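## Task

Pick up the small yellow sponge on the desk and set it down on this room's counter without moving the stacked cartons. Only if the cartons cut off every route to the counter, set the sponge on top of the coffee table instead. The coffee table must be standing upright at the end, the robot must not fall or be left leaning, and the sponge must stay put on its own once the robot lets go.

## Robot and tools

Robot: a Hello Robot Stretch 3 with a single arm. It has a two-wheeled base (0.33 m long, 0.34 m wide), a lift that slides up a mast, and a telescoping arm that sticks out to the robot's RIGHT side. The arm cannot reach forward, so to move the gripper forward or back you drive the base. An on-the-spot turn pivots about the point between the drive wheels, 0.05 m behind the front edge. With the arm pulled in and the wrist folded, the wrist pokes up to 0.06 m past the right side and a turn sweeps a 0.28 m radius; an unfolded, level gripper reaches beyond that circle.

Frames: the base frame has its origin on the floor between the drive wheels, x forward, y left, z up. The odometry frame is the base frame as it was when the scene began. hand_pose is reported in the base frame, at the point where closed fingertips meet; with all wrist joints at zero its x axis is up, y points back along the arm toward the mast, z toward the rear.

Tool execute_actions: argument "actions" is a list holding one action or none (empty just returns state and images). "cameras" optionally picks images from head_camera, nav_camera, wrist_camera or "all"; omitted or null means all, [] means none. An action may contain:
- "base": exactly one command. {"translate_m": d} is a relative drive of d metres straight ahead from the base's last reported position, forward positive, range -1 to 1. {"rotate_rad": d} is a relative turn in place by d radians, counter-clockwise (left) positive, range -3.2 to 3.2. No sideways motion.
- "joints": absolute targets keyed by joint name, any subset: lift_m 0 to 1.1 m (arm height); arm_m 0 to 0.52 m (extension); wrist_yaw_rad -1.345 to 4.42 (0 = gripper in line with the arm, positive swings toward the front, 3.0 tucks it over the base); wrist_pitch_rad -1.57 to 0.451 (0 level, negative tips fingertips down); wrist_roll_rad -2.911 to 2.911 (0 = fingers side by side, horizontal); gripper_m -0.089 to 0.179 (larger is more open; actual fingertip gap is smaller than this number, by about 0.007 near closed and 0.025 fully open, and zero below 0.007); head_pan_rad -3.953 to 1.73 (0 ahead, positive left, -1.57 faces along the arm); head_tilt_rad -1.53 to 0.419 (0 level, negative down). Done tolerances: 0.004 for lift, arm, gripper; 0.02 for yaw, roll, head; 0.05 for pitch.
- "contact_limits": {"arm_m": n}, n a motor-effort percentage 1 to 100; the arm stops with contact_stop when its effort reaches about n (negative direction when retracting). Smaller is gentler, but too small halts immediately. It also caps holding force until the next action. Values over the maximum are clipped; the result's contact_limits line shows current, default and maximum.
Base and joint motions in one action start together. Joints or base left out may keep driving toward an earlier target without the status showing it. Unknown keys or out-of-range numbers reject the whole call. If a result reports a stop, the rest of that reply's movement, wait and finished_scene calls are skipped.

wait: {"seconds": 0 to 10}; commands nothing, returns state and images.
zoom_image: {"camera", "region": [x0, y0, x1, y1]} in pixels of that camera's most recent full image, origin top-left, at most 504 by 504.
finished_scene: {"scene": number of the current scene}; irreversible, reports success and gives the next task. Only call once the object rests in place by itself. Sending a reply with no tool call ends everything.

Result lines: base_status and joint_status tell how each motion of the last action ended: done (for the base, wheels turned the full amount even if slipping), off_target (stopped short, may still push), contact_stop, time_out, torque_fault (target dropped; it holds where it stopped unless slack or off). on_its_own covers things not commanded; 'held at' is a held target, not a position. base_odometry counts wheel rotation, so slip looks like travel; heading -3.142 to 3.142, left positive. turned_by_wheels and turned_by_imu give the turn since the last result. base_tilt in degrees, forward and right positive, with a fixed bias up to about 4 degrees. motor_effort is percent of maximum, positive toward higher values, bracket = peak during the last action; readings are biased and noisy. Positive wheel effort pushes forward. lidar_m: 12 distances in metres, sectors of 30 degrees starting straight ahead and going counter-clockwise (4th left, 7th behind, 10th right), '-' for nothing; the plane is 0.17 m up so it sees table legs, not tops, misses glass and thin legs, and the robot's own parts can hide the 5th, 6th, 9th, 10th sectors when the lift is low. wrist_depth_mm (45 to 1000) and head_depth_mm (280 to 4000, sideways image) are 7x7 median depth grids from top left. Camera calibration (K, distortion, T_world_to_cam in the base frame) is given per camera and may be slightly off; updated poses are listed when they change.

Gripping: to grasp, command gripper_m below the object's width; to let go, command at least 0.02 above where contact began. The reading does not confirm a hold. Squeezing harder may trigger a stall guard and let heavy or slippery items slip; resend a different value to squeeze again.

Cautions: the arm and lift stop and go slack on firm contact; a slack lift may sag under load or be pushed up by closing fingers on a surface. The base, wrist and head have no contact stop and keep pushing; a wrist servo pushed hard for a few seconds turns limp for 10 s. Fold or unfold the wrist only with lift_m 0.32 to 0.95, wrist_pitch_rad -0.4 and roll near 0; once folded the lift may go down to 0.25. With yaw below -0.4, keep pitch at -0.5 or lower. Full base speed needs lift_m under 0.30, arm_m under 0.03 and wrist_yaw_rad over 2.54. The robot can tip if the arm presses something rigid with the gripper above roughly 0.45 m, on repeated pushes, when driving while holding or pushing something fixed, or when snagging furniture (worst in reverse). If it leans, reverse the last move in small steps, free the gripper, and drop the lift to about 0.2. Avoid drops, slams, hard hits, knocking things over or tipping the coffee table; loose objects may get nudged occasionally. The robot keeps its last command while you think.

Each tool is called after "Request:" as name(argument=value, ...), one argument or row to a line, values as JSON.

## Session

Request:
execute_actions(
  actions=[],
)

Scene clock: 0.00 s.
base_odometry: x=+0.000 y=+0.000 heading=+0.000 (m, m, rad; odometry frame)
turned_by_wheels: +0.000 (rad since the last result)
turned_by_imu: +0.000 (rad since the last result)
base_tilt: forward=+0.0 right=-1.7 (deg)
lidar_m: 1.55 1.90 1.92 1.24 1.24 1.60 1.87 1.84 1.22 0.96 0.94 0.99
head_depth_mm: 1903 1535 1570 1365 1251 1275 1281 / 2009 1491 1491 1505 1515 1549 1567 / 2017 2163 2194 2228 2241 2279 1944 / 1976 2032 2069 2080 2115 2141 2022 / 1896 1927 1959 1976 2003 2022 2008 / 1811 1842 1869 1879 1899 1915 1906 / 1738 1753 1772 1781 1805 1822 1842
base_status: not commanded
joint_positions: lift_m=+0.362 arm_m=+0.002 wrist_yaw_rad=+2.872 wrist_pitch_rad=-0.403 wrist_roll_rad=+0.002 gripper_m=+0.037 head_pan_rad=+0.012 head_tilt_rad=+0.000
joint_status: not commanded
motor_effort: left_wheel=-1 right_wheel=+0 lift_m=+32 arm_m=+0 wrist_yaw_rad=+0 wrist_pitch_rad=+4 wrist_roll_rad=+1 gripper_m=+0 head_pan_rad=+1 head_tilt_rad=+1 (%)
hand_pose: x=+0.0391 y=+0.0712 z=+0.3785 quat_wxyz=(+0.234, +0.706, +0.047, +0.667) (m; base frame)
wrist_depth_mm: - - - - - - - / - - - - - - - / - - - - - - - / - - 992 970 956 934 918 / 783 - 766 750 773 732 726 / 642 632 654 619 - 608 606 / 541 540 534 528 514 516 508
pictures: head_camera (sideways: a quarter turn clockwise sets it upright), nav_camera (sideways: a quarter turn counterclockwise sets it upright), wrist_camera
Images, in order (width x height): head_camera 896x504, nav_camera 672x504, wrist_camera 644x364.

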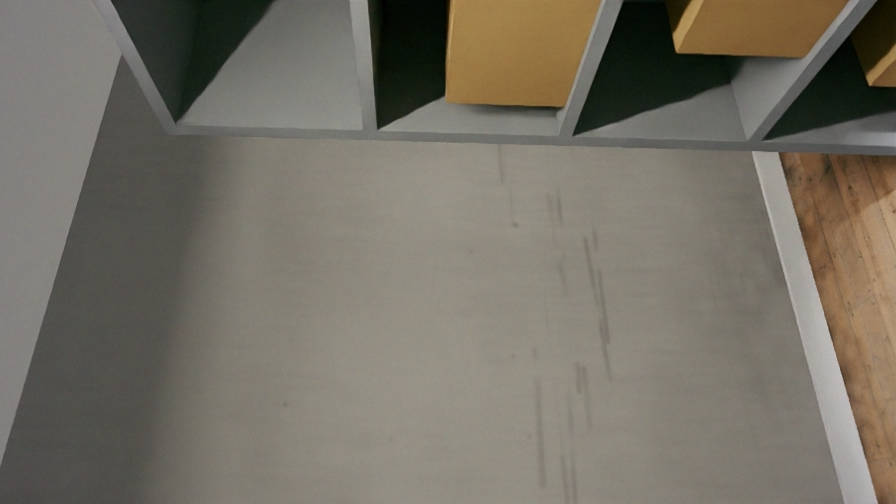

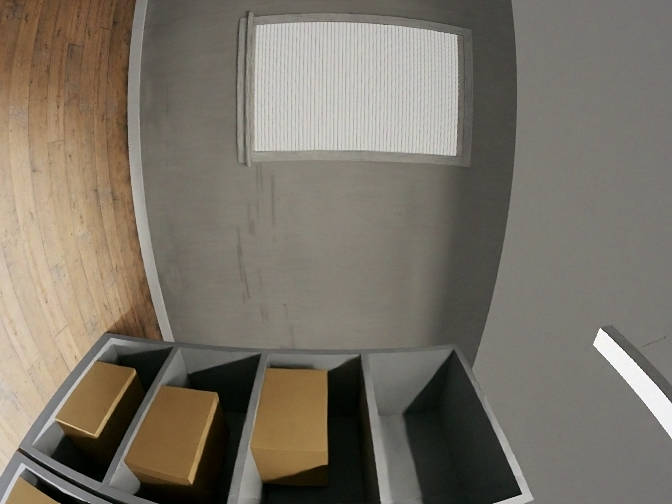

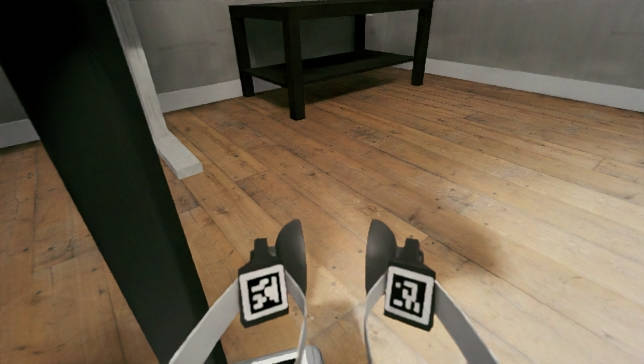

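Request:
execute_actions(
  actions=[
    {"joints": {"head_pan_rad": 1.7, "head_tilt_rad": -0.4}},
  ],
  cameras=["nav_camera", "head_camera"],
)

Request:
execute_actions(
  actions=[
    {"joints": {"head_pan_rad": -3.0, "head_tilt_rad": -0.4}},
  ],
  cameras=["nav_camera", "head_camera"],
)

Scene clock: 11.07 s.
base_odometry: x=+0.000 y=+0.000 heading=+0.000 (m, m, rad; odometry frame)
turned_by_wheels: +0.000 (rad since the last result)
turned_by_imu: +0.001 (rad since the last result)
base_tilt: forward=+0.0 right=-1.9 (deg)
lidar_m: 1.55 1.90 1.91 1.25 1.24 1.61 1.87 1.84 1.22 0.96 0.94 1.00
head_depth_mm: 1673 1826 2018 2036 1916 1680 1350 / 1604 1759 1936 2029 1635 1664 1350 / 1554 1684 1845 1969 1988 1651 1342 / 1497 1625 1766 1944 2050 1643 1339 / 1447 1567 1700 1427 1953 1641 1330 / 1400 1510 1640 1332 1464 1589 1329 / 1347 1463 1576 1331 1076 1646 -
base_status: not commanded
joint_positions: lift_m=+0.362 arm_m=+0.002 wrist_yaw_rad=+2.872 wrist_pitch_rad=-0.403 wrist_roll_rad=+0.002 gripper_m=+0.037 head_pan_rad=+1.693 head_tilt_rad=-0.395
joint_status: all done
motor_effort: left_wheel=+0(0) right_wheel=+0(0) lift_m=+32(31) arm_m=-1(0) wrist_yaw_rad=+0(1) wrist_pitch_rad=+4(4) wrist_roll_rad=+1(1) gripper_m=+0(0) head_pan_rad=+3(33) head_tilt_rad=-3(18) (%)
hand_pose: x=+0.0391 y=+0.0712 z=+0.3785 quat_wxyz=(+0.234, +0.706, +0.047, +0.667) (m; base frame)
wrist_depth_mm: - - - - - - - / - - - - - - - / - - - - - - - / - - 977 947 961 926 906 / 793 - 771 757 769 729 728 / 647 620 662 631 - 604 600 / 540 542 530 532 515 513 513
pictures: head_camera (sideways: a quarter turn clockwise sets it upright), nav_camera (sideways: a quarter turn counterclockwise sets it upright)
camera_calibration (this result's frames):
head_camera: T_world_to_cam=[[0.0703801, -0.41947, -0.905037, 1.19671], [-0.995825, -0.0824201, -0.0392399, 0.0597289], [-0.0581332, 0.90402, -0.423519, 0.511663], [0, 0, 0, 1]] pos_world=[0.00499939, 0.044354, 1.30211]
nav_camera: T_world_to_cam=[[-0.050754, 0.343923, 0.937625, -1.18156], [0.985107, 0.171673, -0.00964604, 0.0616707], [-0.164283, 0.923171, -0.347514, 0.405577], [0, 0, 0, 1]] pos_world=[-0.054092, 0.0213629, 1.2494]
Images, in order (width x height): head_camera 896x504, nav_camera 672x504.

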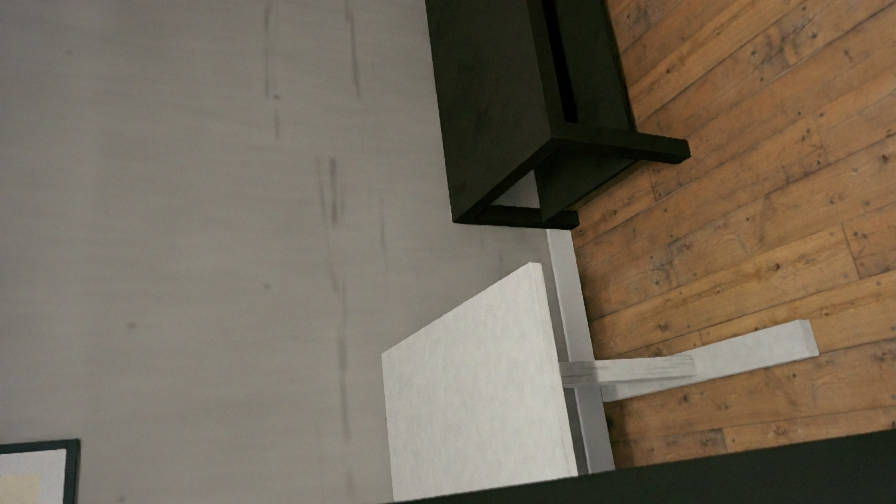

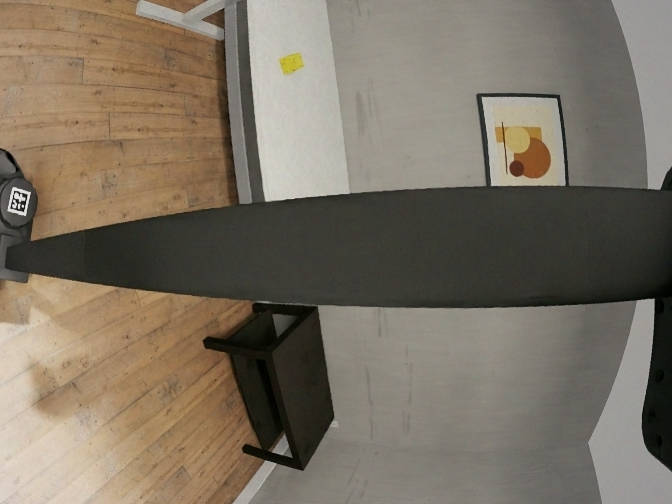

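Scene clock: 13.80 s.
base_odometry: x=+0.000 y=+0.000 heading=+0.000 (m, m, rad; odometry frame)
turned_by_wheels: +0.000 (rad since the last result)
turned_by_imu: +0.000 (rad since the last result)
base_tilt: forward=+0.2 right=-2.0 (deg)
lidar_m: 1.55 1.89 1.92 1.25 1.24 1.60 1.87 1.85 1.21 0.96 0.94 0.99
head_depth_mm: 1831 2001 2207 2406 2176 1666 1356 / 1757 1915 2113 2344 2170 1669 1346 / 1698 1839 2033 2231 2160 1655 1339 / 1639 1782 1936 2137 2130 1644 1338 / 1586 1721 1866 2046 2131 1639 1334 / 1542 1660 1804 1978 2080 1627 1327 / 1513 1628 1766 1930 2021 1625 1316
base_status: not commanded
joint_positions: lift_m=+0.362 arm_m=+0.002 wrist_yaw_rad=+2.872 wrist_pitch_rad=-0.403 wrist_roll_rad=+0.002 gripper_m=+0.037 head_pan_rad=-2.993 head_tilt_rad=-0.395
joint_status: all done
motor_effort: left_wheel=-1(1) right_wheel=+0(0) lift_m=+32(31) arm_m=+0(0) wrist_yaw_rad=+0(0) wrist_pitch_rad=+4(4) wrist_roll_rad=+1(1) gripper_m=+1(0) head_pan_rad=-2(31) head_tilt_rad=-2(3) (%)
hand_pose: x=+0.0391 y=+0.0712 z=+0.3785 quat_wxyz=(+0.234, +0.706, +0.047, +0.667) (m; base frame)
wrist_depth_mm: - - - - - - - / - - - - - - - / - - - - - - - / - - 976 947 937 929 911 / 794 - 772 763 776 738 721 / 642 637 652 618 - 607 598 / 546 541 530 530 509 519 506
pictures: head_camera (sideways: a quarter turn clockwise sets it upright), nav_camera (sideways: a quarter turn counterclockwise sets it upright)
camera_calibration (this result's frames):
head_camera: T_world_to_cam=[[0.41763, 0.0816494, -0.904941, 1.19447], [0.109141, -0.993251, -0.0392488, 0.0530001], [-0.902038, -0.0823747, -0.423723, 0.517076], [0, 0, 0, 1]] pos_world=[-0.0382085, -0.00229132, 1.3021]
nav_camera: T_world_to_cam=[[-0.342645, -0.0600028, 0.937547, -1.17968], [-0.198063, 0.980142, -0.00965743, 0.0689029], [-0.918349, -0.189003, -0.347725, 0.410452], [0, 0, 0, 1]] pos_world=[-0.0136271, -0.0607422, 1.2494]
Images, in order (width x height): head_camera 896x504, nav_camera 672x504.

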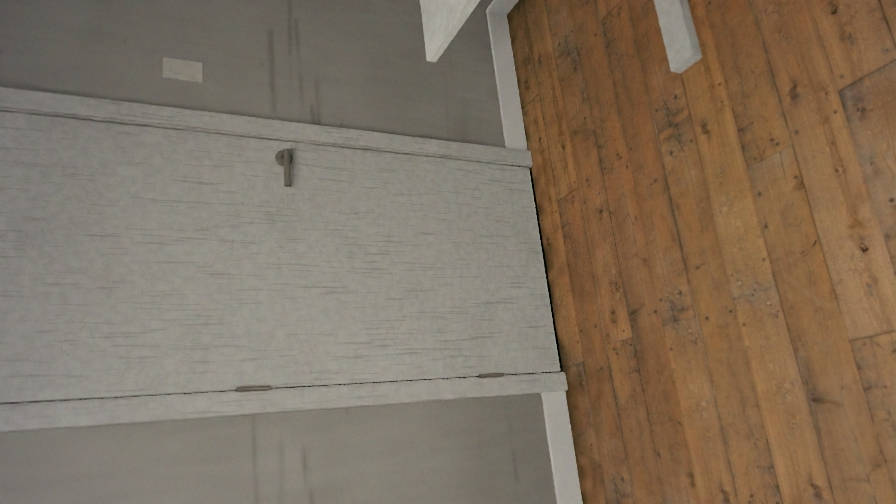

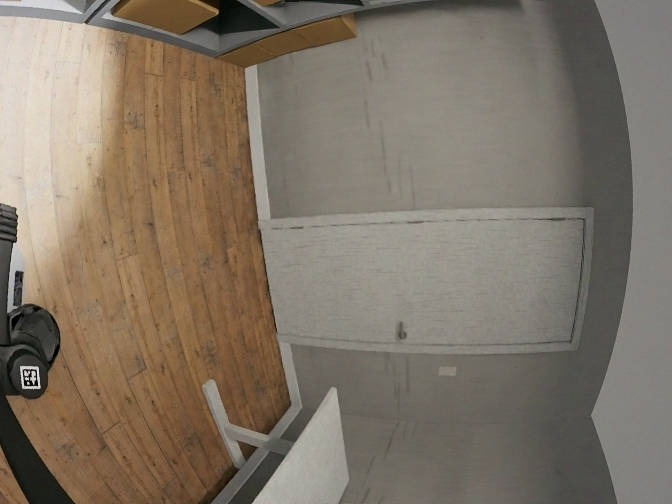

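Request:
execute_actions(
  actions=[
    {"joints": {"head_pan_rad": -2.0, "head_tilt_rad": -0.3}},
  ],
  cameras=["nav_camera", "head_camera"],
)

Scene clock: 20.20 s.
base_odometry: x=+0.000 y=+0.000 heading=+0.000 (m, m, rad; odometry frame)
turned_by_wheels: +0.000 (rad since the last result)
turned_by_imu: +0.000 (rad since the last result)
base_tilt: forward=+0.1 right=-1.8 (deg)
lidar_m: 1.54 1.89 1.92 1.25 1.24 1.60 1.87 1.84 1.21 0.96 0.94 0.99
head_depth_mm: 1659 1748 1842 1948 2064 1822 1443 / 1780 1884 1985 2096 2202 1813 1435 / 1515 1621 1741 1876 2111 1805 1432 / 1617 1657 1478 1842 2027 1756 1424 / 1667 1466 1333 1478 1542 1615 1422 / 1490 1509 1419 1366 1367 1445 1388 / 966 981 1029 1073 1154 1259 1325
base_status: not commanded
joint_positions: lift_m=+0.362 arm_m=+0.002 wrist_yaw_rad=+2.872 wrist_pitch_rad=-0.403 wrist_roll_rad=+0.002 gripper_m=+0.037 head_pan_rad=-2.007 head_tilt_rad=-0.310
joint_status: all done
motor_effort: left_wheel=+0(0) right_wheel=+0(0) lift_m=+32(32) arm_m=-1(1) wrist_yaw_rad=+1(0) wrist_pitch_rad=+4(4) wrist_roll_rad=+1(1) gripper_m=+0(0) head_pan_rad=+2(33) head_tilt_rad=+3(11) (%)
hand_pose: x=+0.0391 y=+0.0712 z=+0.3785 quat_wxyz=(+0.234, +0.706, +0.047, +0.667) (m; base frame)
wrist_depth_mm: - - - - - - - / - - - - - - - / - - - - - - - / - - 972 966 934 927 900 / 778 - 767 763 779 733 727 / 647 620 652 617 - 605 600 / 546 537 532 532 518 516 514
pictures: head_camera (sideways: a quarter turn clockwise sets it upright), nav_camera (sideways: a quarter turn counterclockwise sets it upright)
camera_calibration (this result's frames):
head_camera: T_world_to_cam=[[0.129521, 0.322215, -0.937764, 1.23906], [0.886887, -0.4606, -0.0357675, 0.0437277], [-0.443459, -0.827058, -0.345426, 0.412387], [0, 0, 0, 1]] pos_world=[-0.0163897, -0.038035, 1.30596]
nav_camera: T_world_to_cam=[[-0.105091, -0.245496, 0.963684, -1.21526], [-0.926699, 0.375767, -0.00533166, 0.0677168], [-0.360812, -0.893605, -0.266991, 0.301977], [0, 0, 0, 1]] pos_world=[0.0439971, -0.0539399, 1.25212]
Images, in order (width x height): head_camera 896x504, nav_camera 672x504.

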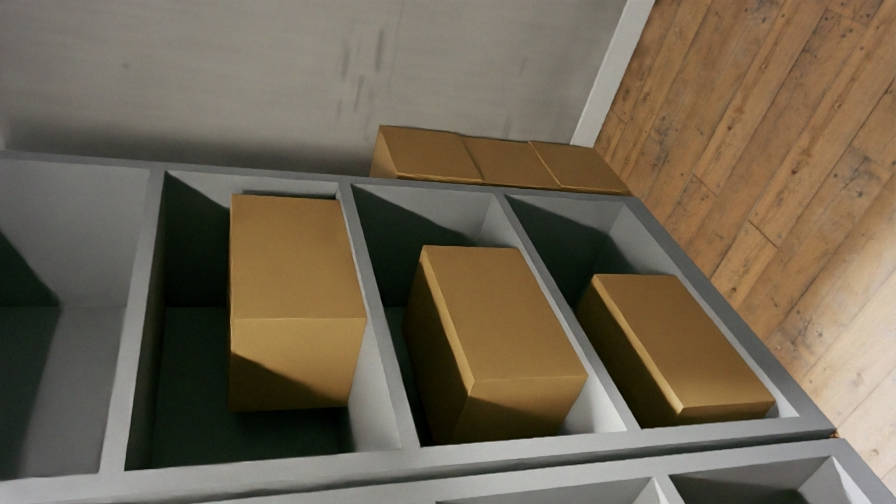

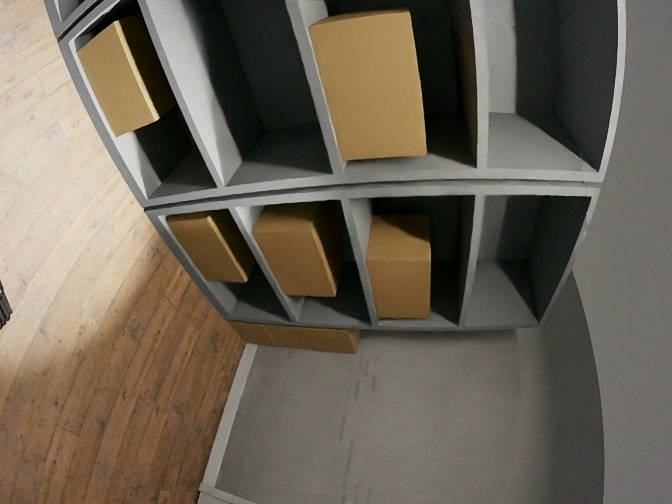

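Request:
execute_actions(
  actions=[
    {"base": {"rotate_rad": 2.81}, "joints": {"head_pan_rad": -0.5, "head_tilt_rad": -0.5, "lift_m": 0.28}},
  ],
  cameras=["nav_camera", "head_camera"],
)

Scene clock: 41.53 s.
base_odometry: x=+0.000 y=+0.000 heading=+2.810 (m, m, rad; odometry frame)
turned_by_wheels: +2.810 (rad since the last result)
turned_by_imu: +2.807 (rad since the last result)
base_tilt: forward=+0.2 right=-1.9 (deg)
lidar_m: 1.60 1.84 1.75 1.07 0.94 0.95 1.13 1.90 1.90 1.32 1.24 1.68
head_depth_mm: 1337 1460 1566 1150 1736 1535 1278 / 1384 1510 1600 1142 1911 1524 1269 / 1418 1544 1634 1183 1909 1521 1263 / 1452 1592 1684 1181 1893 1509 1259 / 1501 1645 1660 1221 1876 1496 1254 / 1538 1697 1651 1284 1877 1494 1247 / 1591 1755 1618 1776 1835 1483 1239
base_status: done
joint_positions: lift_m=+0.280 arm_m=+0.002 wrist_yaw_rad=+2.872 wrist_pitch_rad=-0.404 wrist_roll_rad=+0.002 gripper_m=+0.037 head_pan_rad=-0.507 head_tilt_rad=-0.494
joint_status: all done
motor_effort: left_wheel=-2(8) right_wheel=+2(11) lift_m=+28(29) arm_m=-1(0) wrist_yaw_rad=+0(1) wrist_pitch_rad=+4(4) wrist_roll_rad=+0(1) gripper_m=-1(0) head_pan_rad=+3(33) head_tilt_rad=-2(14) (%)
hand_pose: x=+0.0390 y=+0.0710 z=+0.2959 quat_wxyz=(+0.234, +0.706, +0.047, +0.667) (m; base frame)
wrist_depth_mm: - 946 - - - - - / - - - - - - - / 749 - - - - - - / 773 - 807 806 784 769 753 / 654 - 633 624 640 608 601 / 532 526 548 516 - 502 500 / 456 - - 437 424 430 426
pictures: head_camera (sideways: a quarter turn clockwise sets it upright), nav_camera (sideways: a quarter turn counterclockwise sets it upright)
camera_calibration (this result's frames):
head_camera: T_world_to_cam=[[-0.45714, 0.232356, -0.858507, 1.13924], [0.51561, 0.855747, -0.0429437, 0.0553258], [0.724686, -0.462286, -0.511001, 0.620719], [0, 0, 0, 1]] pos_world=[0.0424385, -0.0251048, 1.29761]
nav_camera: T_world_to_cam=[[0.387657, -0.205536, 0.898597, -1.13331], [-0.441748, -0.89702, -0.0146044, 0.0768283], [0.809062, -0.391292, -0.438531, 0.518083], [0, 0, 0, 1]] pos_world=[0.0541128, 0.0387021, 1.24671]
Images, in order (width x height): head_camera 896x504, nav_camera 672x504.

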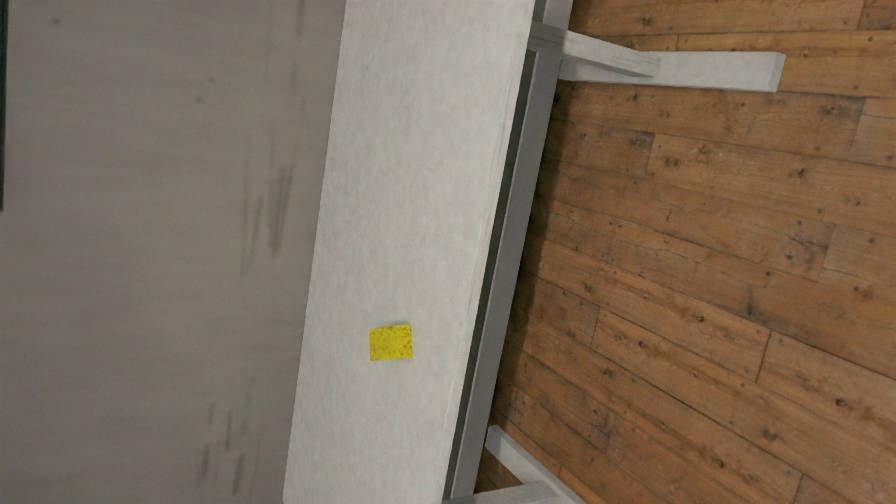

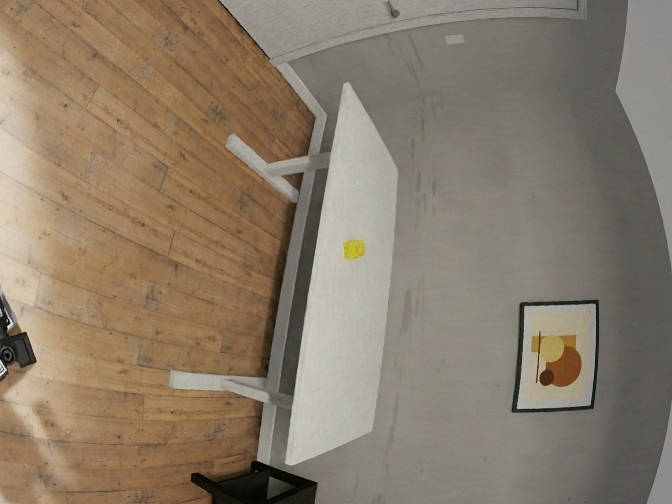

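Request:
execute_actions(
  actions=[
    {"base": {"rotate_rad": -0.108}},
  ],
  cameras=[],
)

Request:
execute_actions(
  actions=[
    {"base": {"translate_m": 0.70}},
  ],
  cameras=[],
)

Request:
execute_actions(
  actions=[
    {"base": {"rotate_rad": 0.876}, "joints": {"head_pan_rad": -1.57, "head_tilt_rad": -0.8, "lift_m": 0.9}},
  ],
  cameras=["head_camera"],
)

Scene clock: 67.43 s.
base_odometry: x=+0.000 y=+0.000 heading=+2.702 (m, m, rad; odometry frame)
turned_by_wheels: -0.108 (rad since the last result)
turned_by_imu: -0.107 (rad since the last result)
base_tilt: forward=+0.1 right=-1.8 (deg)
lidar_m: 1.61 1.84 1.86 1.12 0.95 0.94 1.13 1.91 1.90 1.34 1.24 1.68
head_depth_mm: 1350 1476 1593 1153 1864 1531 1273 / 1376 1502 1608 1139 1783 1484 1263 / 1395 1539 1617 1136 1913 1515 1262 / 1418 1562 1655 1181 1896 1516 1259 / 1438 1584 1669 1172 1874 1497 1256 / 1471 1604 1647 1182 1853 1502 1247 / 1493 1651 1622 1206 1855 1491 1242
base_status: done
joint_positions: lift_m=+0.280 arm_m=+0.002 wrist_yaw_rad=+2.872 wrist_pitch_rad=-0.404 wrist_roll_rad=+0.002 gripper_m=+0.037 head_pan_rad=-0.507 head_tilt_rad=-0.494
joint_status: not commanded
motor_effort: left_wheel=+1(7) right_wheel=-1(7) lift_m=+28(28) arm_m=+0(1) wrist_yaw_rad=+0(0) wrist_pitch_rad=+4(4) wrist_roll_rad=+1(0) gripper_m=-1(0) head_pan_rad=+3(3) head_tilt_rad=-2(2) (%)
hand_pose: x=+0.0390 y=+0.0710 z=+0.2959 quat_wxyz=(+0.234, +0.706, +0.047, +0.667) (m; base frame)
wrist_depth_mm: - - - - - - - / - - - - - - - / 989 - - - - - - / 783 - 808 795 791 774 756 / 658 - 642 634 636 615 603 / 538 523 542 514 - 505 501 / 448 - - 439 421 432 424
pictures: none
No camera images: the call's "cameras" was empty. Leave "cameras" out to get every camera's image.

Scene clock: 71.40 s.
base_odometry: x=-0.634 y=+0.298 heading=+2.702 (m, m, rad; odometry frame)
turned_by_wheels: +0.000 (rad since the last result)
turned_by_imu: +0.001 (rad since the last result)
base_tilt: forward=+0.2 right=-1.9 (deg)
lidar_m: 0.91 1.40 1.39 1.57 1.46 1.46 1.64 2.37 1.34 0.94 1.15 1.15
head_depth_mm: 912 998 1098 1152 857 681 579 / 923 1013 1118 1138 848 679 592 / 941 1034 1143 1130 845 674 591 / 953 1053 1165 1120 840 672 603 / 975 1068 1189 1111 835 667 1163 / 990 1087 1210 1102 831 665 1186 / 1007 1110 1237 1094 825 662 1188
base_status: done
joint_positions: lift_m=+0.280 arm_m=+0.002 wrist_yaw_rad=+2.872 wrist_pitch_rad=-0.404 wrist_roll_rad=+0.002 gripper_m=+0.037 head_pan_rad=-0.507 head_tilt_rad=-0.495
joint_status: not commanded
motor_effort: left_wheel=+1(8) right_wheel=-2(5) lift_m=+28(29) arm_m=-1(1) wrist_yaw_rad=+0(0) wrist_pitch_rad=+4(4) wrist_roll_rad=+1(1) gripper_m=+0(0) head_pan_rad=+2(2) head_tilt_rad=-2(2) (%)
hand_pose: x=+0.0390 y=+0.0710 z=+0.2959 quat_wxyz=(+0.234, +0.706, +0.047, +0.667) (m; base frame)
wrist_depth_mm: - - - - - - - / - - - - - - - / - - - - - - - / 854 - 805 797 775 771 759 / 663 - 640 627 642 615 606 / 537 521 549 517 - 505 504 / 458 - - 441 425 429 428
pictures: none
No camera images: the call's "cameras" was empty. Leave "cameras" out to get every camera's image.

Scene clock: 77.87 s.
base_odometry: x=-0.634 y=+0.298 heading=-2.705 (m, m, rad; odometry frame)
turned_by_wheels: +0.876 (rad since the last result)
turned_by_imu: +0.877 (rad since the last result)
base_tilt: forward=+0.1 right=-1.9 (deg)
lidar_m: 1.39 1.47 1.52 1.46 1.53 2.24 2.12 1.31 0.93 1.15 0.91 1.43
head_depth_mm: 994 1121 954 777 - 1240 1137 / 990 1123 944 783 - 1236 1131 / 992 1114 939 768 - 1237 1129 / 990 1101 927 738 - - - / 990 1099 922 738 - 1223 1144 / 994 1102 915 752 666 1237 1113 / 993 1100 907 745 663 1252 1108
base_status: done
joint_positions: lift_m=+0.900 arm_m=+0.002 wrist_yaw_rad=+2.872 wrist_pitch_rad=-0.404 wrist_roll_rad=+0.002 gripper_m=+0.037 head_pan_rad=-1.563 head_tilt_rad=-0.790
joint_status: all done
motor_effort: left_wheel=-3(8) right_wheel=+3(9) lift_m=+35(37) arm_m=-1(0) wrist_yaw_rad=+0(0) wrist_pitch_rad=+4(5) wrist_roll_rad=+1(1) gripper_m=+1(0) head_pan_rad=-1(32) head_tilt_rad=-3(15) (%)
hand_pose: x=+0.0390 y=+0.0710 z=+0.9156 quat_wxyz=(+0.234, +0.706, +0.048, +0.667) (m; base frame)
wrist_depth_mm: - - - - - - - / - - - - - - - / - - - - - - - / - - - - - - - / - - - - - - - / - - - - - - - / - - - - - - -
pictures: head_camera (sideways: a quarter turn clockwise sets it upright)
camera_calibration (this result's frames):
head_camera: T_world_to_cam=[[-0.0246586, 0.740584, -0.671511, 0.892856], [0.998591, -0.0133284, -0.0513688, 0.0633298], [-0.0469931, -0.671831, -0.739212, 0.922289], [0, 0, 0, 1]] pos_world=[0.00211728, -0.0407686, 1.28458]
Images, in order (width x height): head_camera 896x504.

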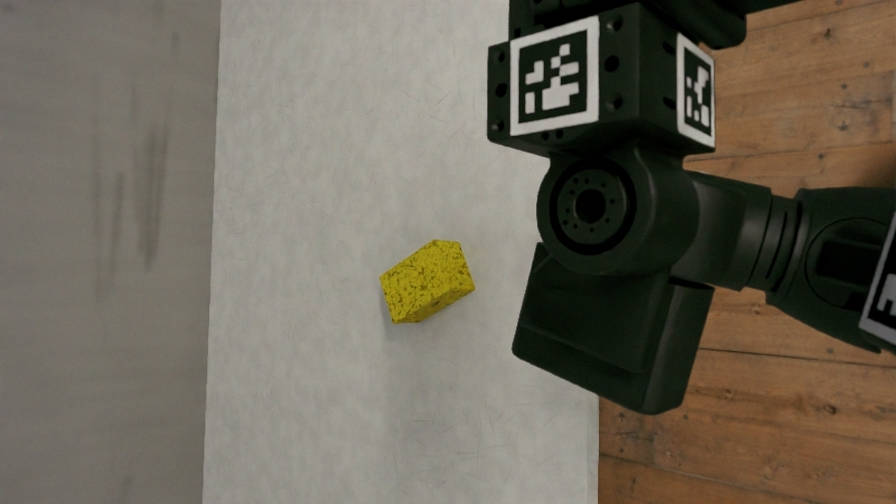

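Request:
execute_actions(
  actions=[
    {"joints": {"wrist_yaw_rad": 0.0, "gripper_m": 0.12}},
  ],
  cameras=[],
)

Request:
execute_actions(
  actions=[
    {"joints": {"wrist_pitch_rad": -1.5, "lift_m": 1.0, "arm_m": 0.2}},
  ],
  cameras=["head_camera", "wrist_camera"],
)

Scene clock: 93.90 s.
base_odometry: x=-0.634 y=+0.298 heading=-2.705 (m, m, rad; odometry frame)
turned_by_wheels: +0.000 (rad since the last result)
turned_by_imu: +0.001 (rad since the last result)
base_tilt: forward=+0.1 right=-1.9 (deg)
lidar_m: 1.39 1.47 1.52 1.45 1.53 2.24 2.12 1.31 0.94 1.15 0.91 1.43
head_depth_mm: 992 1125 953 780 - - 1110 / 991 1127 946 782 - - 1094 / 993 1114 938 798 - - 1108 / 992 1103 927 785 - - 1109 / 995 1101 920 747 672 1271 1117 / 992 1101 914 751 665 1262 1113 / 998 1097 907 745 663 1255 1106
base_status: not commanded
joint_positions: lift_m=+0.900 arm_m=+0.002 wrist_yaw_rad=+0.003 wrist_pitch_rad=-0.404 wrist_roll_rad=+0.002 gripper_m=+0.120 head_pan_rad=-1.563 head_tilt_rad=-0.790
joint_status: all done
motor_effort: left_wheel=-3(3) right_wheel=+2(2) lift_m=+35(35) arm_m=+0(1) wrist_yaw_rad=-2(3) wrist_pitch_rad=+4(4) wrist_roll_rad=+1(1) gripper_m=-1(80) head_pan_rad=-2(3) head_tilt_rad=-3(3) (%)
hand_pose: x=-0.0209 y=-0.3730 z=+0.9156 quat_wxyz=(+0.692, +0.143, -0.693, -0.142) (m; base frame)
wrist_depth_mm: 858 847 829 816 808 790 781 / 921 906 883 875 874 860 842 / 982 873 873 831 805 782 777 / 637 624 618 606 594 588 578 / 495 492 480 432 466 478 456 / 404 403 395 375 384 - 378 / 344 330 336 330 329 318 324
pictures: none
No camera images: the call's "cameras" was empty. Leave "cameras" out to get every camera's image.

Scene clock: 96.60 s.
base_odometry: x=-0.634 y=+0.298 heading=-2.705 (m, m, rad; odometry frame)
turned_by_wheels: +0.000 (rad since the last result)
turned_by_imu: +0.000 (rad since the last result)
base_tilt: forward=+0.1 right=-1.9 (deg)
lidar_m: 1.39 1.47 1.52 1.46 1.53 2.23 2.12 1.31 0.93 1.15 0.91 1.43
head_depth_mm: - 1135 948 776 687 1291 1136 / - - 918 770 682 1285 1135 / - - 909 767 678 1277 1124 / 957 1101 - 724 673 1270 1122 / 992 1102 920 741 669 1263 1118 / 994 1102 912 751 666 1262 1116 / 991 1101 908 745 661 1253 1105
base_status: not commanded
joint_positions: lift_m=+1.000 arm_m=+0.200 wrist_yaw_rad=+0.001 wrist_pitch_rad=-1.494 wrist_roll_rad=+0.002 gripper_m=+0.120 head_pan_rad=-1.563 head_tilt_rad=-0.790
joint_status: all done
motor_effort: left_wheel=-3(2) right_wheel=+2(2) lift_m=+35(37) arm_m=+3(4) wrist_yaw_rad=-1(3) wrist_pitch_rad=-2(2) wrist_roll_rad=+1(0) gripper_m=+0(1) head_pan_rad=-3(4) head_tilt_rad=-4(3) (%)
hand_pose: x=-0.0216 y=-0.3400 z=+0.8812 quat_wxyz=(+0.518, +0.480, -0.519, -0.481) (m; base frame)
wrist_depth_mm: 323 320 314 309 306 303 299 / 327 322 318 315 310 306 302 / 330 325 323 318 312 307 303 / 336 330 324 323 317 312 308 / - - - - - - - / - - - - - - - / - - - - - - -
pictures: head_camera (sideways: a quarter turn clockwise sets it upright), wrist_camera
camera_calibration (this result's frames):
head_camera: T_world_to_cam=[[-0.0244912, 0.740594, -0.671507, 0.89285], [0.998588, -0.013554, -0.0513689, 0.06333], [-0.0471451, -0.671817, -0.739216, 0.922295], [0, 0, 0, 1]] pos_world=[0.00210806, -0.0407676, 1.28458]
wrist_camera: T_world_to_cam=[[-0.9988, 0.0115618, -0.0475895, 0.0313933], [0.00863194, 0.998081, 0.0613177, 0.327606], [0.0482071, 0.0608333, -0.996983, 1.05857], [0, 0, 0, 1]] pos_world=[-0.0225029, -0.391736, 1.03678]
Images, in order (width x height): head_camera 896x504, wrist_camera 644x364.

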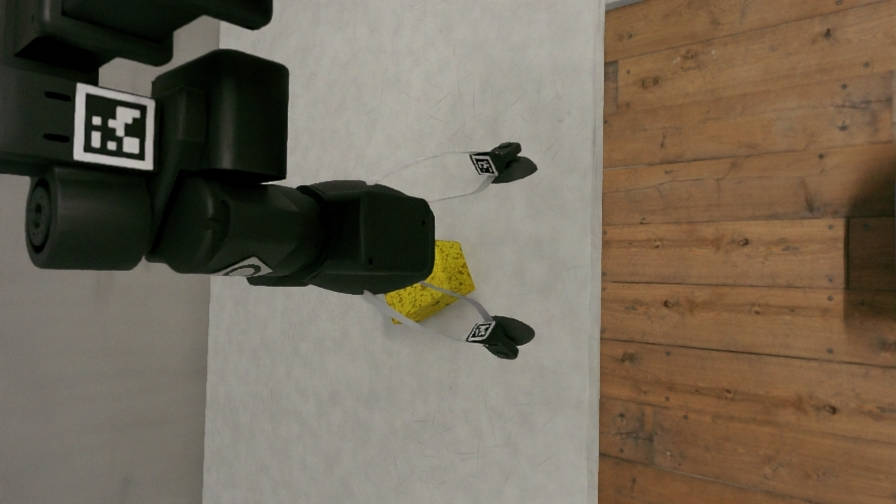

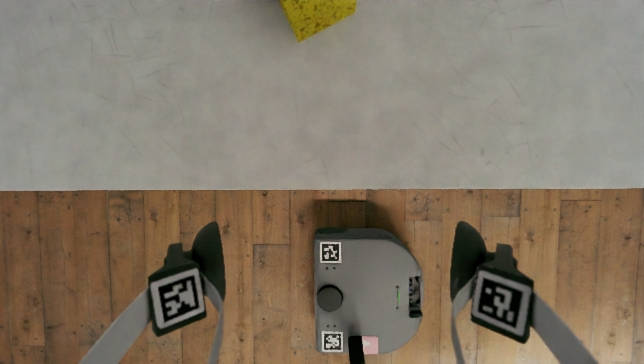

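Request:
execute_actions(
  actions=[
    {"joints": {"arm_m": 0.415}},
  ],
  cameras=["wrist_camera"],
)

Scene clock: 109.70 s.
base_odometry: x=-0.634 y=+0.298 heading=-2.705 (m, m, rad; odometry frame)
turned_by_wheels: +0.000 (rad since the last result)
turned_by_imu: +0.001 (rad since the last result)
base_tilt: forward=+0.1 right=-1.7 (deg)
lidar_m: 1.39 1.47 1.52 1.45 1.53 2.23 2.12 1.31 0.94 1.15 0.90 1.43
head_depth_mm: - 1135 946 777 686 1288 1138 / 1011 1125 946 772 681 1285 1132 / - 1115 940 765 677 1282 1129 / - - 930 736 673 1273 1120 / 995 1100 923 736 670 1266 1120 / 994 1098 914 750 665 1262 1110 / 992 1098 903 746 663 1253 1108
base_status: not commanded
joint_positions: lift_m=+1.000 arm_m=+0.415 wrist_yaw_rad=+0.001 wrist_pitch_rad=-1.495 wrist_roll_rad=+0.002 gripper_m=+0.120 head_pan_rad=-1.563 head_tilt_rad=-0.790
joint_status: all done
motor_effort: left_wheel=-2(2) right_wheel=+2(2) lift_m=+35(35) arm_m=+3(4) wrist_yaw_rad=-1(1) wrist_pitch_rad=-1(2) wrist_roll_rad=+1(1) gripper_m=+0(0) head_pan_rad=-1(2) head_tilt_rad=-2(3) (%)
hand_pose: x=-0.0216 y=-0.5549 z=+0.8812 quat_wxyz=(+0.518, +0.480, -0.518, -0.481) (m; base frame)
wrist_depth_mm: 320 320 313 309 304 302 297 / 324 321 317 312 309 306 301 / 329 325 319 317 312 307 304 / 333 328 322 276 316 312 308 / 338 332 326 278 317 312 310 / 342 337 330 327 321 - 315 / 343 340 336 330 326 323 317
pictures: wrist_camera
camera_calibration (this result's frames):
wrist_camera: T_world_to_cam=[[-0.998798, 0.0117965, -0.0475813, 0.0340011], [0.00883529, 0.998039, 0.0619716, 0.541428], [0.048219, 0.0614767, -0.996943, 1.07196], [0, 0, 0, 1]] pos_world=[-0.0225126, -0.606669, 1.03675]
Images, in order (width x height): wrist_camera 644x364.

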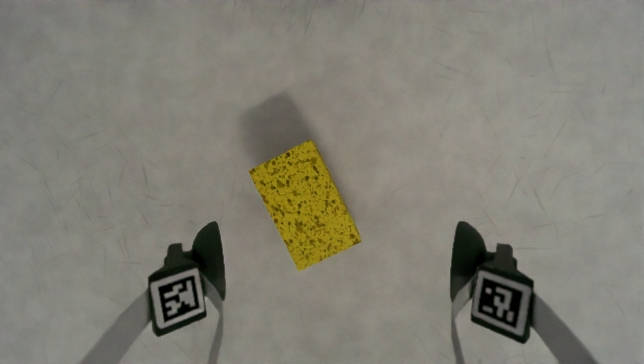

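Request:
execute_actions(
  actions=[
    {"base": {"translate_m": 0.03}, "joints": {"arm_m": 0.43, "wrist_roll_rad": 0.43, "lift_m": 0.93}},
  ],
  cameras=["wrist_camera"],
)

Scene clock: 121.03 s.
base_odometry: x=-0.661 y=+0.285 heading=-2.705 (m, m, rad; odometry frame)
turned_by_wheels: +0.000 (rad since the last result)
turned_by_imu: +0.000 (rad since the last result)
base_tilt: forward=+0.0 right=-1.7 (deg)
lidar_m: 1.36 1.44 1.52 1.45 1.53 2.13 2.14 0.98 0.95 1.15 0.89 1.40
head_depth_mm: 995 1099 - - 686 1290 1138 / 955 - 917 771 682 1290 1134 / - 1112 941 764 678 1278 1126 / 955 - 897 726 674 1273 1125 / 992 1099 923 758 670 1265 1115 / 991 1099 913 750 665 1261 1115 / 993 1101 907 746 662 1253 1106
base_status: done
joint_positions: lift_m=+0.930 arm_m=+0.430 wrist_yaw_rad=+0.001 wrist_pitch_rad=-1.495 wrist_roll_rad=+0.423 gripper_m=+0.120 head_pan_rad=-1.563 head_tilt_rad=-0.790
joint_status: all done
motor_effort: left_wheel=-2(3) right_wheel=+2(8) lift_m=+28(33) arm_m=+3(3) wrist_yaw_rad=-1(0) wrist_pitch_rad=-1(2) wrist_roll_rad=+3(4) gripper_m=+0(1) head_pan_rad=-3(3) head_tilt_rad=-3(3) (%)
hand_pose: x=-0.0217 y=-0.5697 z=+0.8115 quat_wxyz=(+0.399, +0.369, -0.615, -0.571) (m; base frame)
wrist_depth_mm: 257 252 247 240 235 231 226 / 261 254 249 244 239 233 229 / 264 258 252 247 241 235 231 / 267 262 255 207 244 239 235 / 270 265 257 207 234 241 237 / 276 268 260 257 228 - 239 / 277 272 263 259 254 248 242
pictures: wrist_camera
camera_calibration (this result's frames):
wrist_camera: T_world_to_cam=[[-0.905417, 0.417298, -0.0779874, 0.288561], [0.412699, 0.908275, 0.0686773, 0.512731], [0.0994929, 0.0299962, -0.994586, 0.984635], [0, 0, 0, 1]] pos_world=[-0.0482999, -0.615652, 0.966595]
Images, in order (width x height): wrist_camera 644x364.

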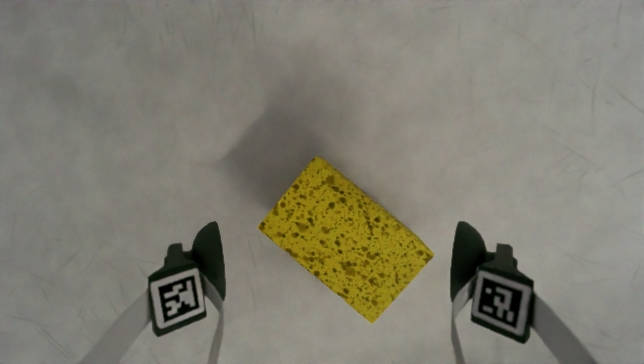

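Wrong direction; roll the other way.

Request:
execute_actions(
  actions=[
    {"joints": {"wrist_roll_rad": -0.45}},
  ],
  cameras=["wrist_camera"],
)

Scene clock: 132.50 s.
base_odometry: x=-0.661 y=+0.285 heading=-2.705 (m, m, rad; odometry frame)
turned_by_wheels: +0.000 (rad since the last result)
turned_by_imu: +0.000 (rad since the last result)
base_tilt: forward=+0.3 right=-1.7 (deg)
lidar_m: 1.36 1.43 1.52 1.45 1.53 2.13 2.13 0.98 0.96 1.15 0.89 1.40
head_depth_mm: 994 1100 - - 686 1288 1139 / 956 - 915 771 681 1286 1133 / - 1114 940 767 678 1276 1130 / 956 - 899 726 673 1276 1120 / 993 1099 922 755 669 1267 1118 / 992 1101 914 750 667 1262 1112 / 995 1098 905 745 662 1255 1109
base_status: not commanded
joint_positions: lift_m=+0.930 arm_m=+0.430 wrist_yaw_rad=+0.001 wrist_pitch_rad=-1.495 wrist_roll_rad=-0.443 gripper_m=+0.120 head_pan_rad=-1.563 head_tilt_rad=-0.790
joint_status: all done
motor_effort: left_wheel=-2(2) right_wheel=+2(2) lift_m=+28(28) arm_m=+3(2) wrist_yaw_rad=+0(1) wrist_pitch_rad=-1(1) wrist_roll_rad=-2(2) gripper_m=+0(0) head_pan_rad=-2(2) head_tilt_rad=-3(4) (%)
hand_pose: x=-0.0216 y=-0.5699 z=+0.8115 quat_wxyz=(+0.620, +0.575, -0.391, -0.364) (m; base frame)
wrist_depth_mm: 243 243 239 240 239 238 237 / 245 244 244 243 241 241 240 / 248 249 246 246 245 243 243 / 252 251 249 203 246 247 246 / 256 254 252 205 250 249 248 / 258 257 256 209 253 - 251 / 261 260 260 259 257 255 254
pictures: wrist_camera
camera_calibration (this result's frames):
wrist_camera: T_world_to_cam=[[-0.908378, -0.417862, -0.0154951, -0.238024], [-0.417881, 0.905841, 0.0694774, 0.492876], [-0.0149959, 0.0695869, -0.997463, 1.00707], [0, 0, 0, 1]] pos_world=[0.00484979, -0.616008, 0.966582]
Images, in order (width x height): wrist_camera 644x364.

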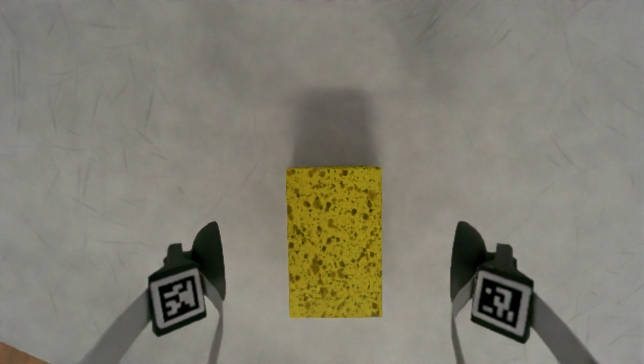

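Request:
execute_actions(
  actions=[
    {"joints": {"lift_m": 0.86}},
  ],
  cameras=[],
)

Request:
execute_actions(
  actions=[
    {"joints": {"gripper_m": 0.04}},
  ],
  cameras=["wrist_camera"],
)

Scene clock: 142.00 s.
base_odometry: x=-0.661 y=+0.285 heading=-2.705 (m, m, rad; odometry frame)
turned_by_wheels: +0.000 (rad since the last result)
turned_by_imu: +0.001 (rad since the last result)
base_tilt: forward=-0.1 right=-2.1 (deg)
lidar_m: 1.36 1.44 1.52 1.45 1.53 2.13 2.13 0.98 0.96 1.15 0.89 1.40
head_depth_mm: 995 1125 986 - - - 1116 / 994 1112 - 753 689 1287 1131 / 994 - 935 765 677 1283 1126 / 995 1097 - 727 673 1276 1125 / 991 1098 920 739 671 1264 1117 / 993 1099 916 752 666 1262 1111 / 989 1097 908 745 660 1255 1108
base_status: not commanded
joint_positions: lift_m=+0.860 arm_m=+0.430 wrist_yaw_rad=+0.001 wrist_pitch_rad=-1.495 wrist_roll_rad=-0.443 gripper_m=+0.120 head_pan_rad=-1.563 head_tilt_rad=-0.790
joint_status: all done
motor_effort: left_wheel=-2(2) right_wheel=+2(2) lift_m=+28(29) arm_m=+3(3) wrist_yaw_rad=+0(1) wrist_pitch_rad=-1(1) wrist_roll_rad=-2(2) gripper_m=+0(0) head_pan_rad=-3(3) head_tilt_rad=-3(3) (%)
hand_pose: x=-0.0216 y=-0.5699 z=+0.7415 quat_wxyz=(+0.620, +0.575, -0.391, -0.364) (m; base frame)
wrist_depth_mm: 174 173 173 172 171 170 170 / 176 176 175 174 174 173 172 / 178 178 177 177 175 175 174 / 180 180 179 134 177 177 176 / 183 182 181 135 179 179 178 / 186 184 183 136 159 - 180 / 187 187 185 139 183 183 182
pictures: none
No camera images: the call's "cameras" was empty. Leave "cameras" out to get every camera's image.

Scene clock: 143.30 s.
base_odometry: x=-0.661 y=+0.285 heading=-2.705 (m, m, rad; odometry frame)
turned_by_wheels: +0.000 (rad since the last result)
turned_by_imu: +0.001 (rad since the last result)
base_tilt: forward=+0.2 right=-1.8 (deg)
lidar_m: 1.36 1.44 1.52 1.45 1.54 2.14 2.13 0.98 0.96 1.15 0.89 1.40
head_depth_mm: 994 1125 985 - - - 1115 / 993 1116 - 750 687 1282 1133 / 998 - 932 765 678 1279 1129 / 993 1096 - 724 673 1272 1120 / 993 1101 920 746 669 1265 1119 / 994 1103 915 752 667 1260 1112 / 992 1098 908 743 663 1259 1107
base_status: not commanded
joint_positions: lift_m=+0.860 arm_m=+0.430 wrist_yaw_rad=+0.000 wrist_pitch_rad=-1.508 wrist_roll_rad=-0.443 gripper_m=+0.041 head_pan_rad=-1.563 head_tilt_rad=-0.790
joint_status: all done
motor_effort: left_wheel=+2(2) right_wheel=-7(7) lift_m=+28(28) arm_m=+3(3) wrist_yaw_rad=+1(1) wrist_pitch_rad=+2(2) wrist_roll_rad=-2(2) gripper_m=-13(90) head_pan_rad=-3(2) head_tilt_rad=-2(2) (%)
hand_pose: x=-0.0216 y=-0.5667 z=+0.7416 quat_wxyz=(+0.616, +0.578, -0.389, -0.366) (m; base frame)
wrist_depth_mm: 175 173 172 171 170 169 168 / 177 176 175 173 173 172 170 / 180 178 177 176 175 173 172 / 182 181 179 133 177 176 175 / 185 183 182 134 179 179 177 / 187 187 - 135 135 181 179 / 190 189 187 138 161 184 182
pictures: wrist_camera
camera_calibration (this result's frames):
wrist_camera: T_world_to_cam=[[-0.908753, -0.416826, -0.0206118, -0.23341], [-0.417068, 0.905295, 0.0805931, 0.486341], [-0.0149335, 0.0818358, -0.996534, 0.943357], [0, 0, 0, 1]] pos_world=[0.00481348, -0.614774, 0.896081]
Images, in order (width x height): wrist_camera 644x364.

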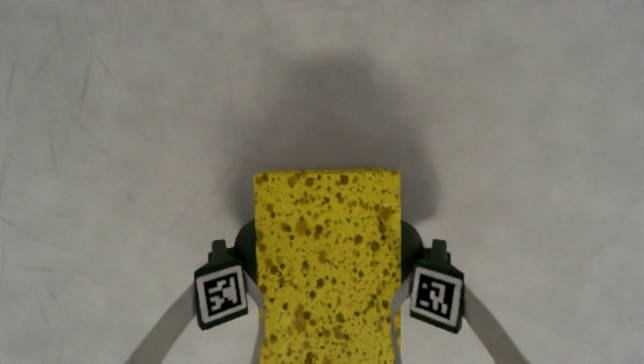

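Request:
execute_actions(
  actions=[
    {"joints": {"lift_m": 0.95, "head_pan_rad": -3.6, "head_tilt_rad": -0.3}},
  ],
  cameras=["wrist_camera", "nav_camera"],
)

Scene clock: 157.90 s.
base_odometry: x=-0.661 y=+0.285 heading=-2.705 (m, m, rad; odometry frame)
turned_by_wheels: +0.000 (rad since the last result)
turned_by_imu: +0.000 (rad since the last result)
base_tilt: forward=+0.3 right=-1.7 (deg)
lidar_m: 1.36 1.43 1.52 1.45 1.53 2.13 2.14 0.98 0.96 1.15 0.89 1.40
head_depth_mm: 1971 2083 1930 1959 - - - / 2532 2662 2256 2309 - - - / 2461 2627 2839 3042 - - - / 2303 2471 2658 2827 - - - / 2201 2359 2524 2722 2601 - - / 2108 2234 2355 2553 2624 - - / 2003 2120 2259 2407 2498 - -
base_status: not commanded
joint_positions: lift_m=+0.950 arm_m=+0.430 wrist_yaw_rad=+0.000 wrist_pitch_rad=-1.502 wrist_roll_rad=-0.443 gripper_m=+0.041 head_pan_rad=-3.593 head_tilt_rad=-0.310
joint_status: all done
motor_effort: left_wheel=-2(3) right_wheel=+2(7) lift_m=+35(36) arm_m=+2(3) wrist_yaw_rad=+1(0) wrist_pitch_rad=+1(2) wrist_roll_rad=-2(2) gripper_m=-11(14) head_pan_rad=-2(32) head_tilt_rad=+3(20) (%)
hand_pose: x=-0.0216 y=-0.5681 z=+0.8313 quat_wxyz=(+0.618, +0.577, -0.390, -0.365) (m; base frame)
wrist_depth_mm: 263 260 259 258 256 255 254 / 264 265 264 261 260 258 257 / 269 269 267 264 264 263 261 / 271 270 270 132 266 265 264 / 276 275 273 133 133 269 267 / 281 279 277 135 134 272 271 / - 283 280 136 277 275 276
pictures: nav_camera (sideways: a quarter turn counterclockwise sets it upright), wrist_camera
camera_calibration (this result's frames):
nav_camera: T_world_to_cam=[[-0.243813, 0.108645, 0.963718, -1.21446], [0.389384, 0.92106, -0.00532529, 0.0596804], [-0.88822, 0.373958, -0.266871, 0.305039], [0, 0, 0, 1]] pos_world=[-0.0483982, -0.0370953, 1.25212]
wrist_camera: T_world_to_cam=[[-0.90873, -0.416984, -0.0183146, -0.234153], [-0.417118, 0.905701, 0.0756184, 0.484767], [-0.0149441, 0.076356, -0.996969, 1.03008], [0, 0, 0, 1]] pos_world=[0.00481691, -0.615344, 0.986007]
Images, in order (width x height): nav_camera 672x504, wrist_camera 644x364.

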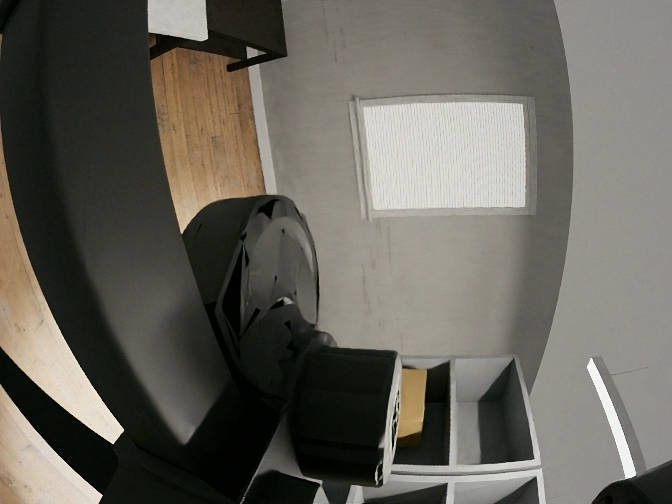

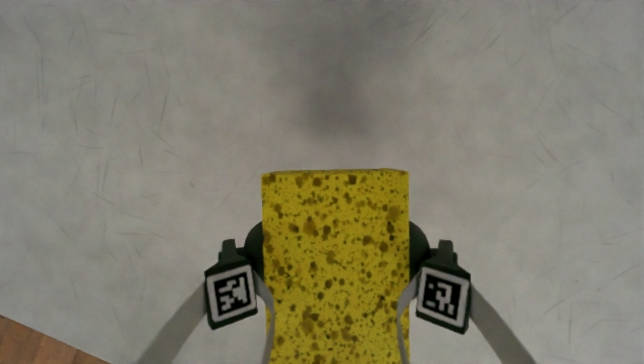

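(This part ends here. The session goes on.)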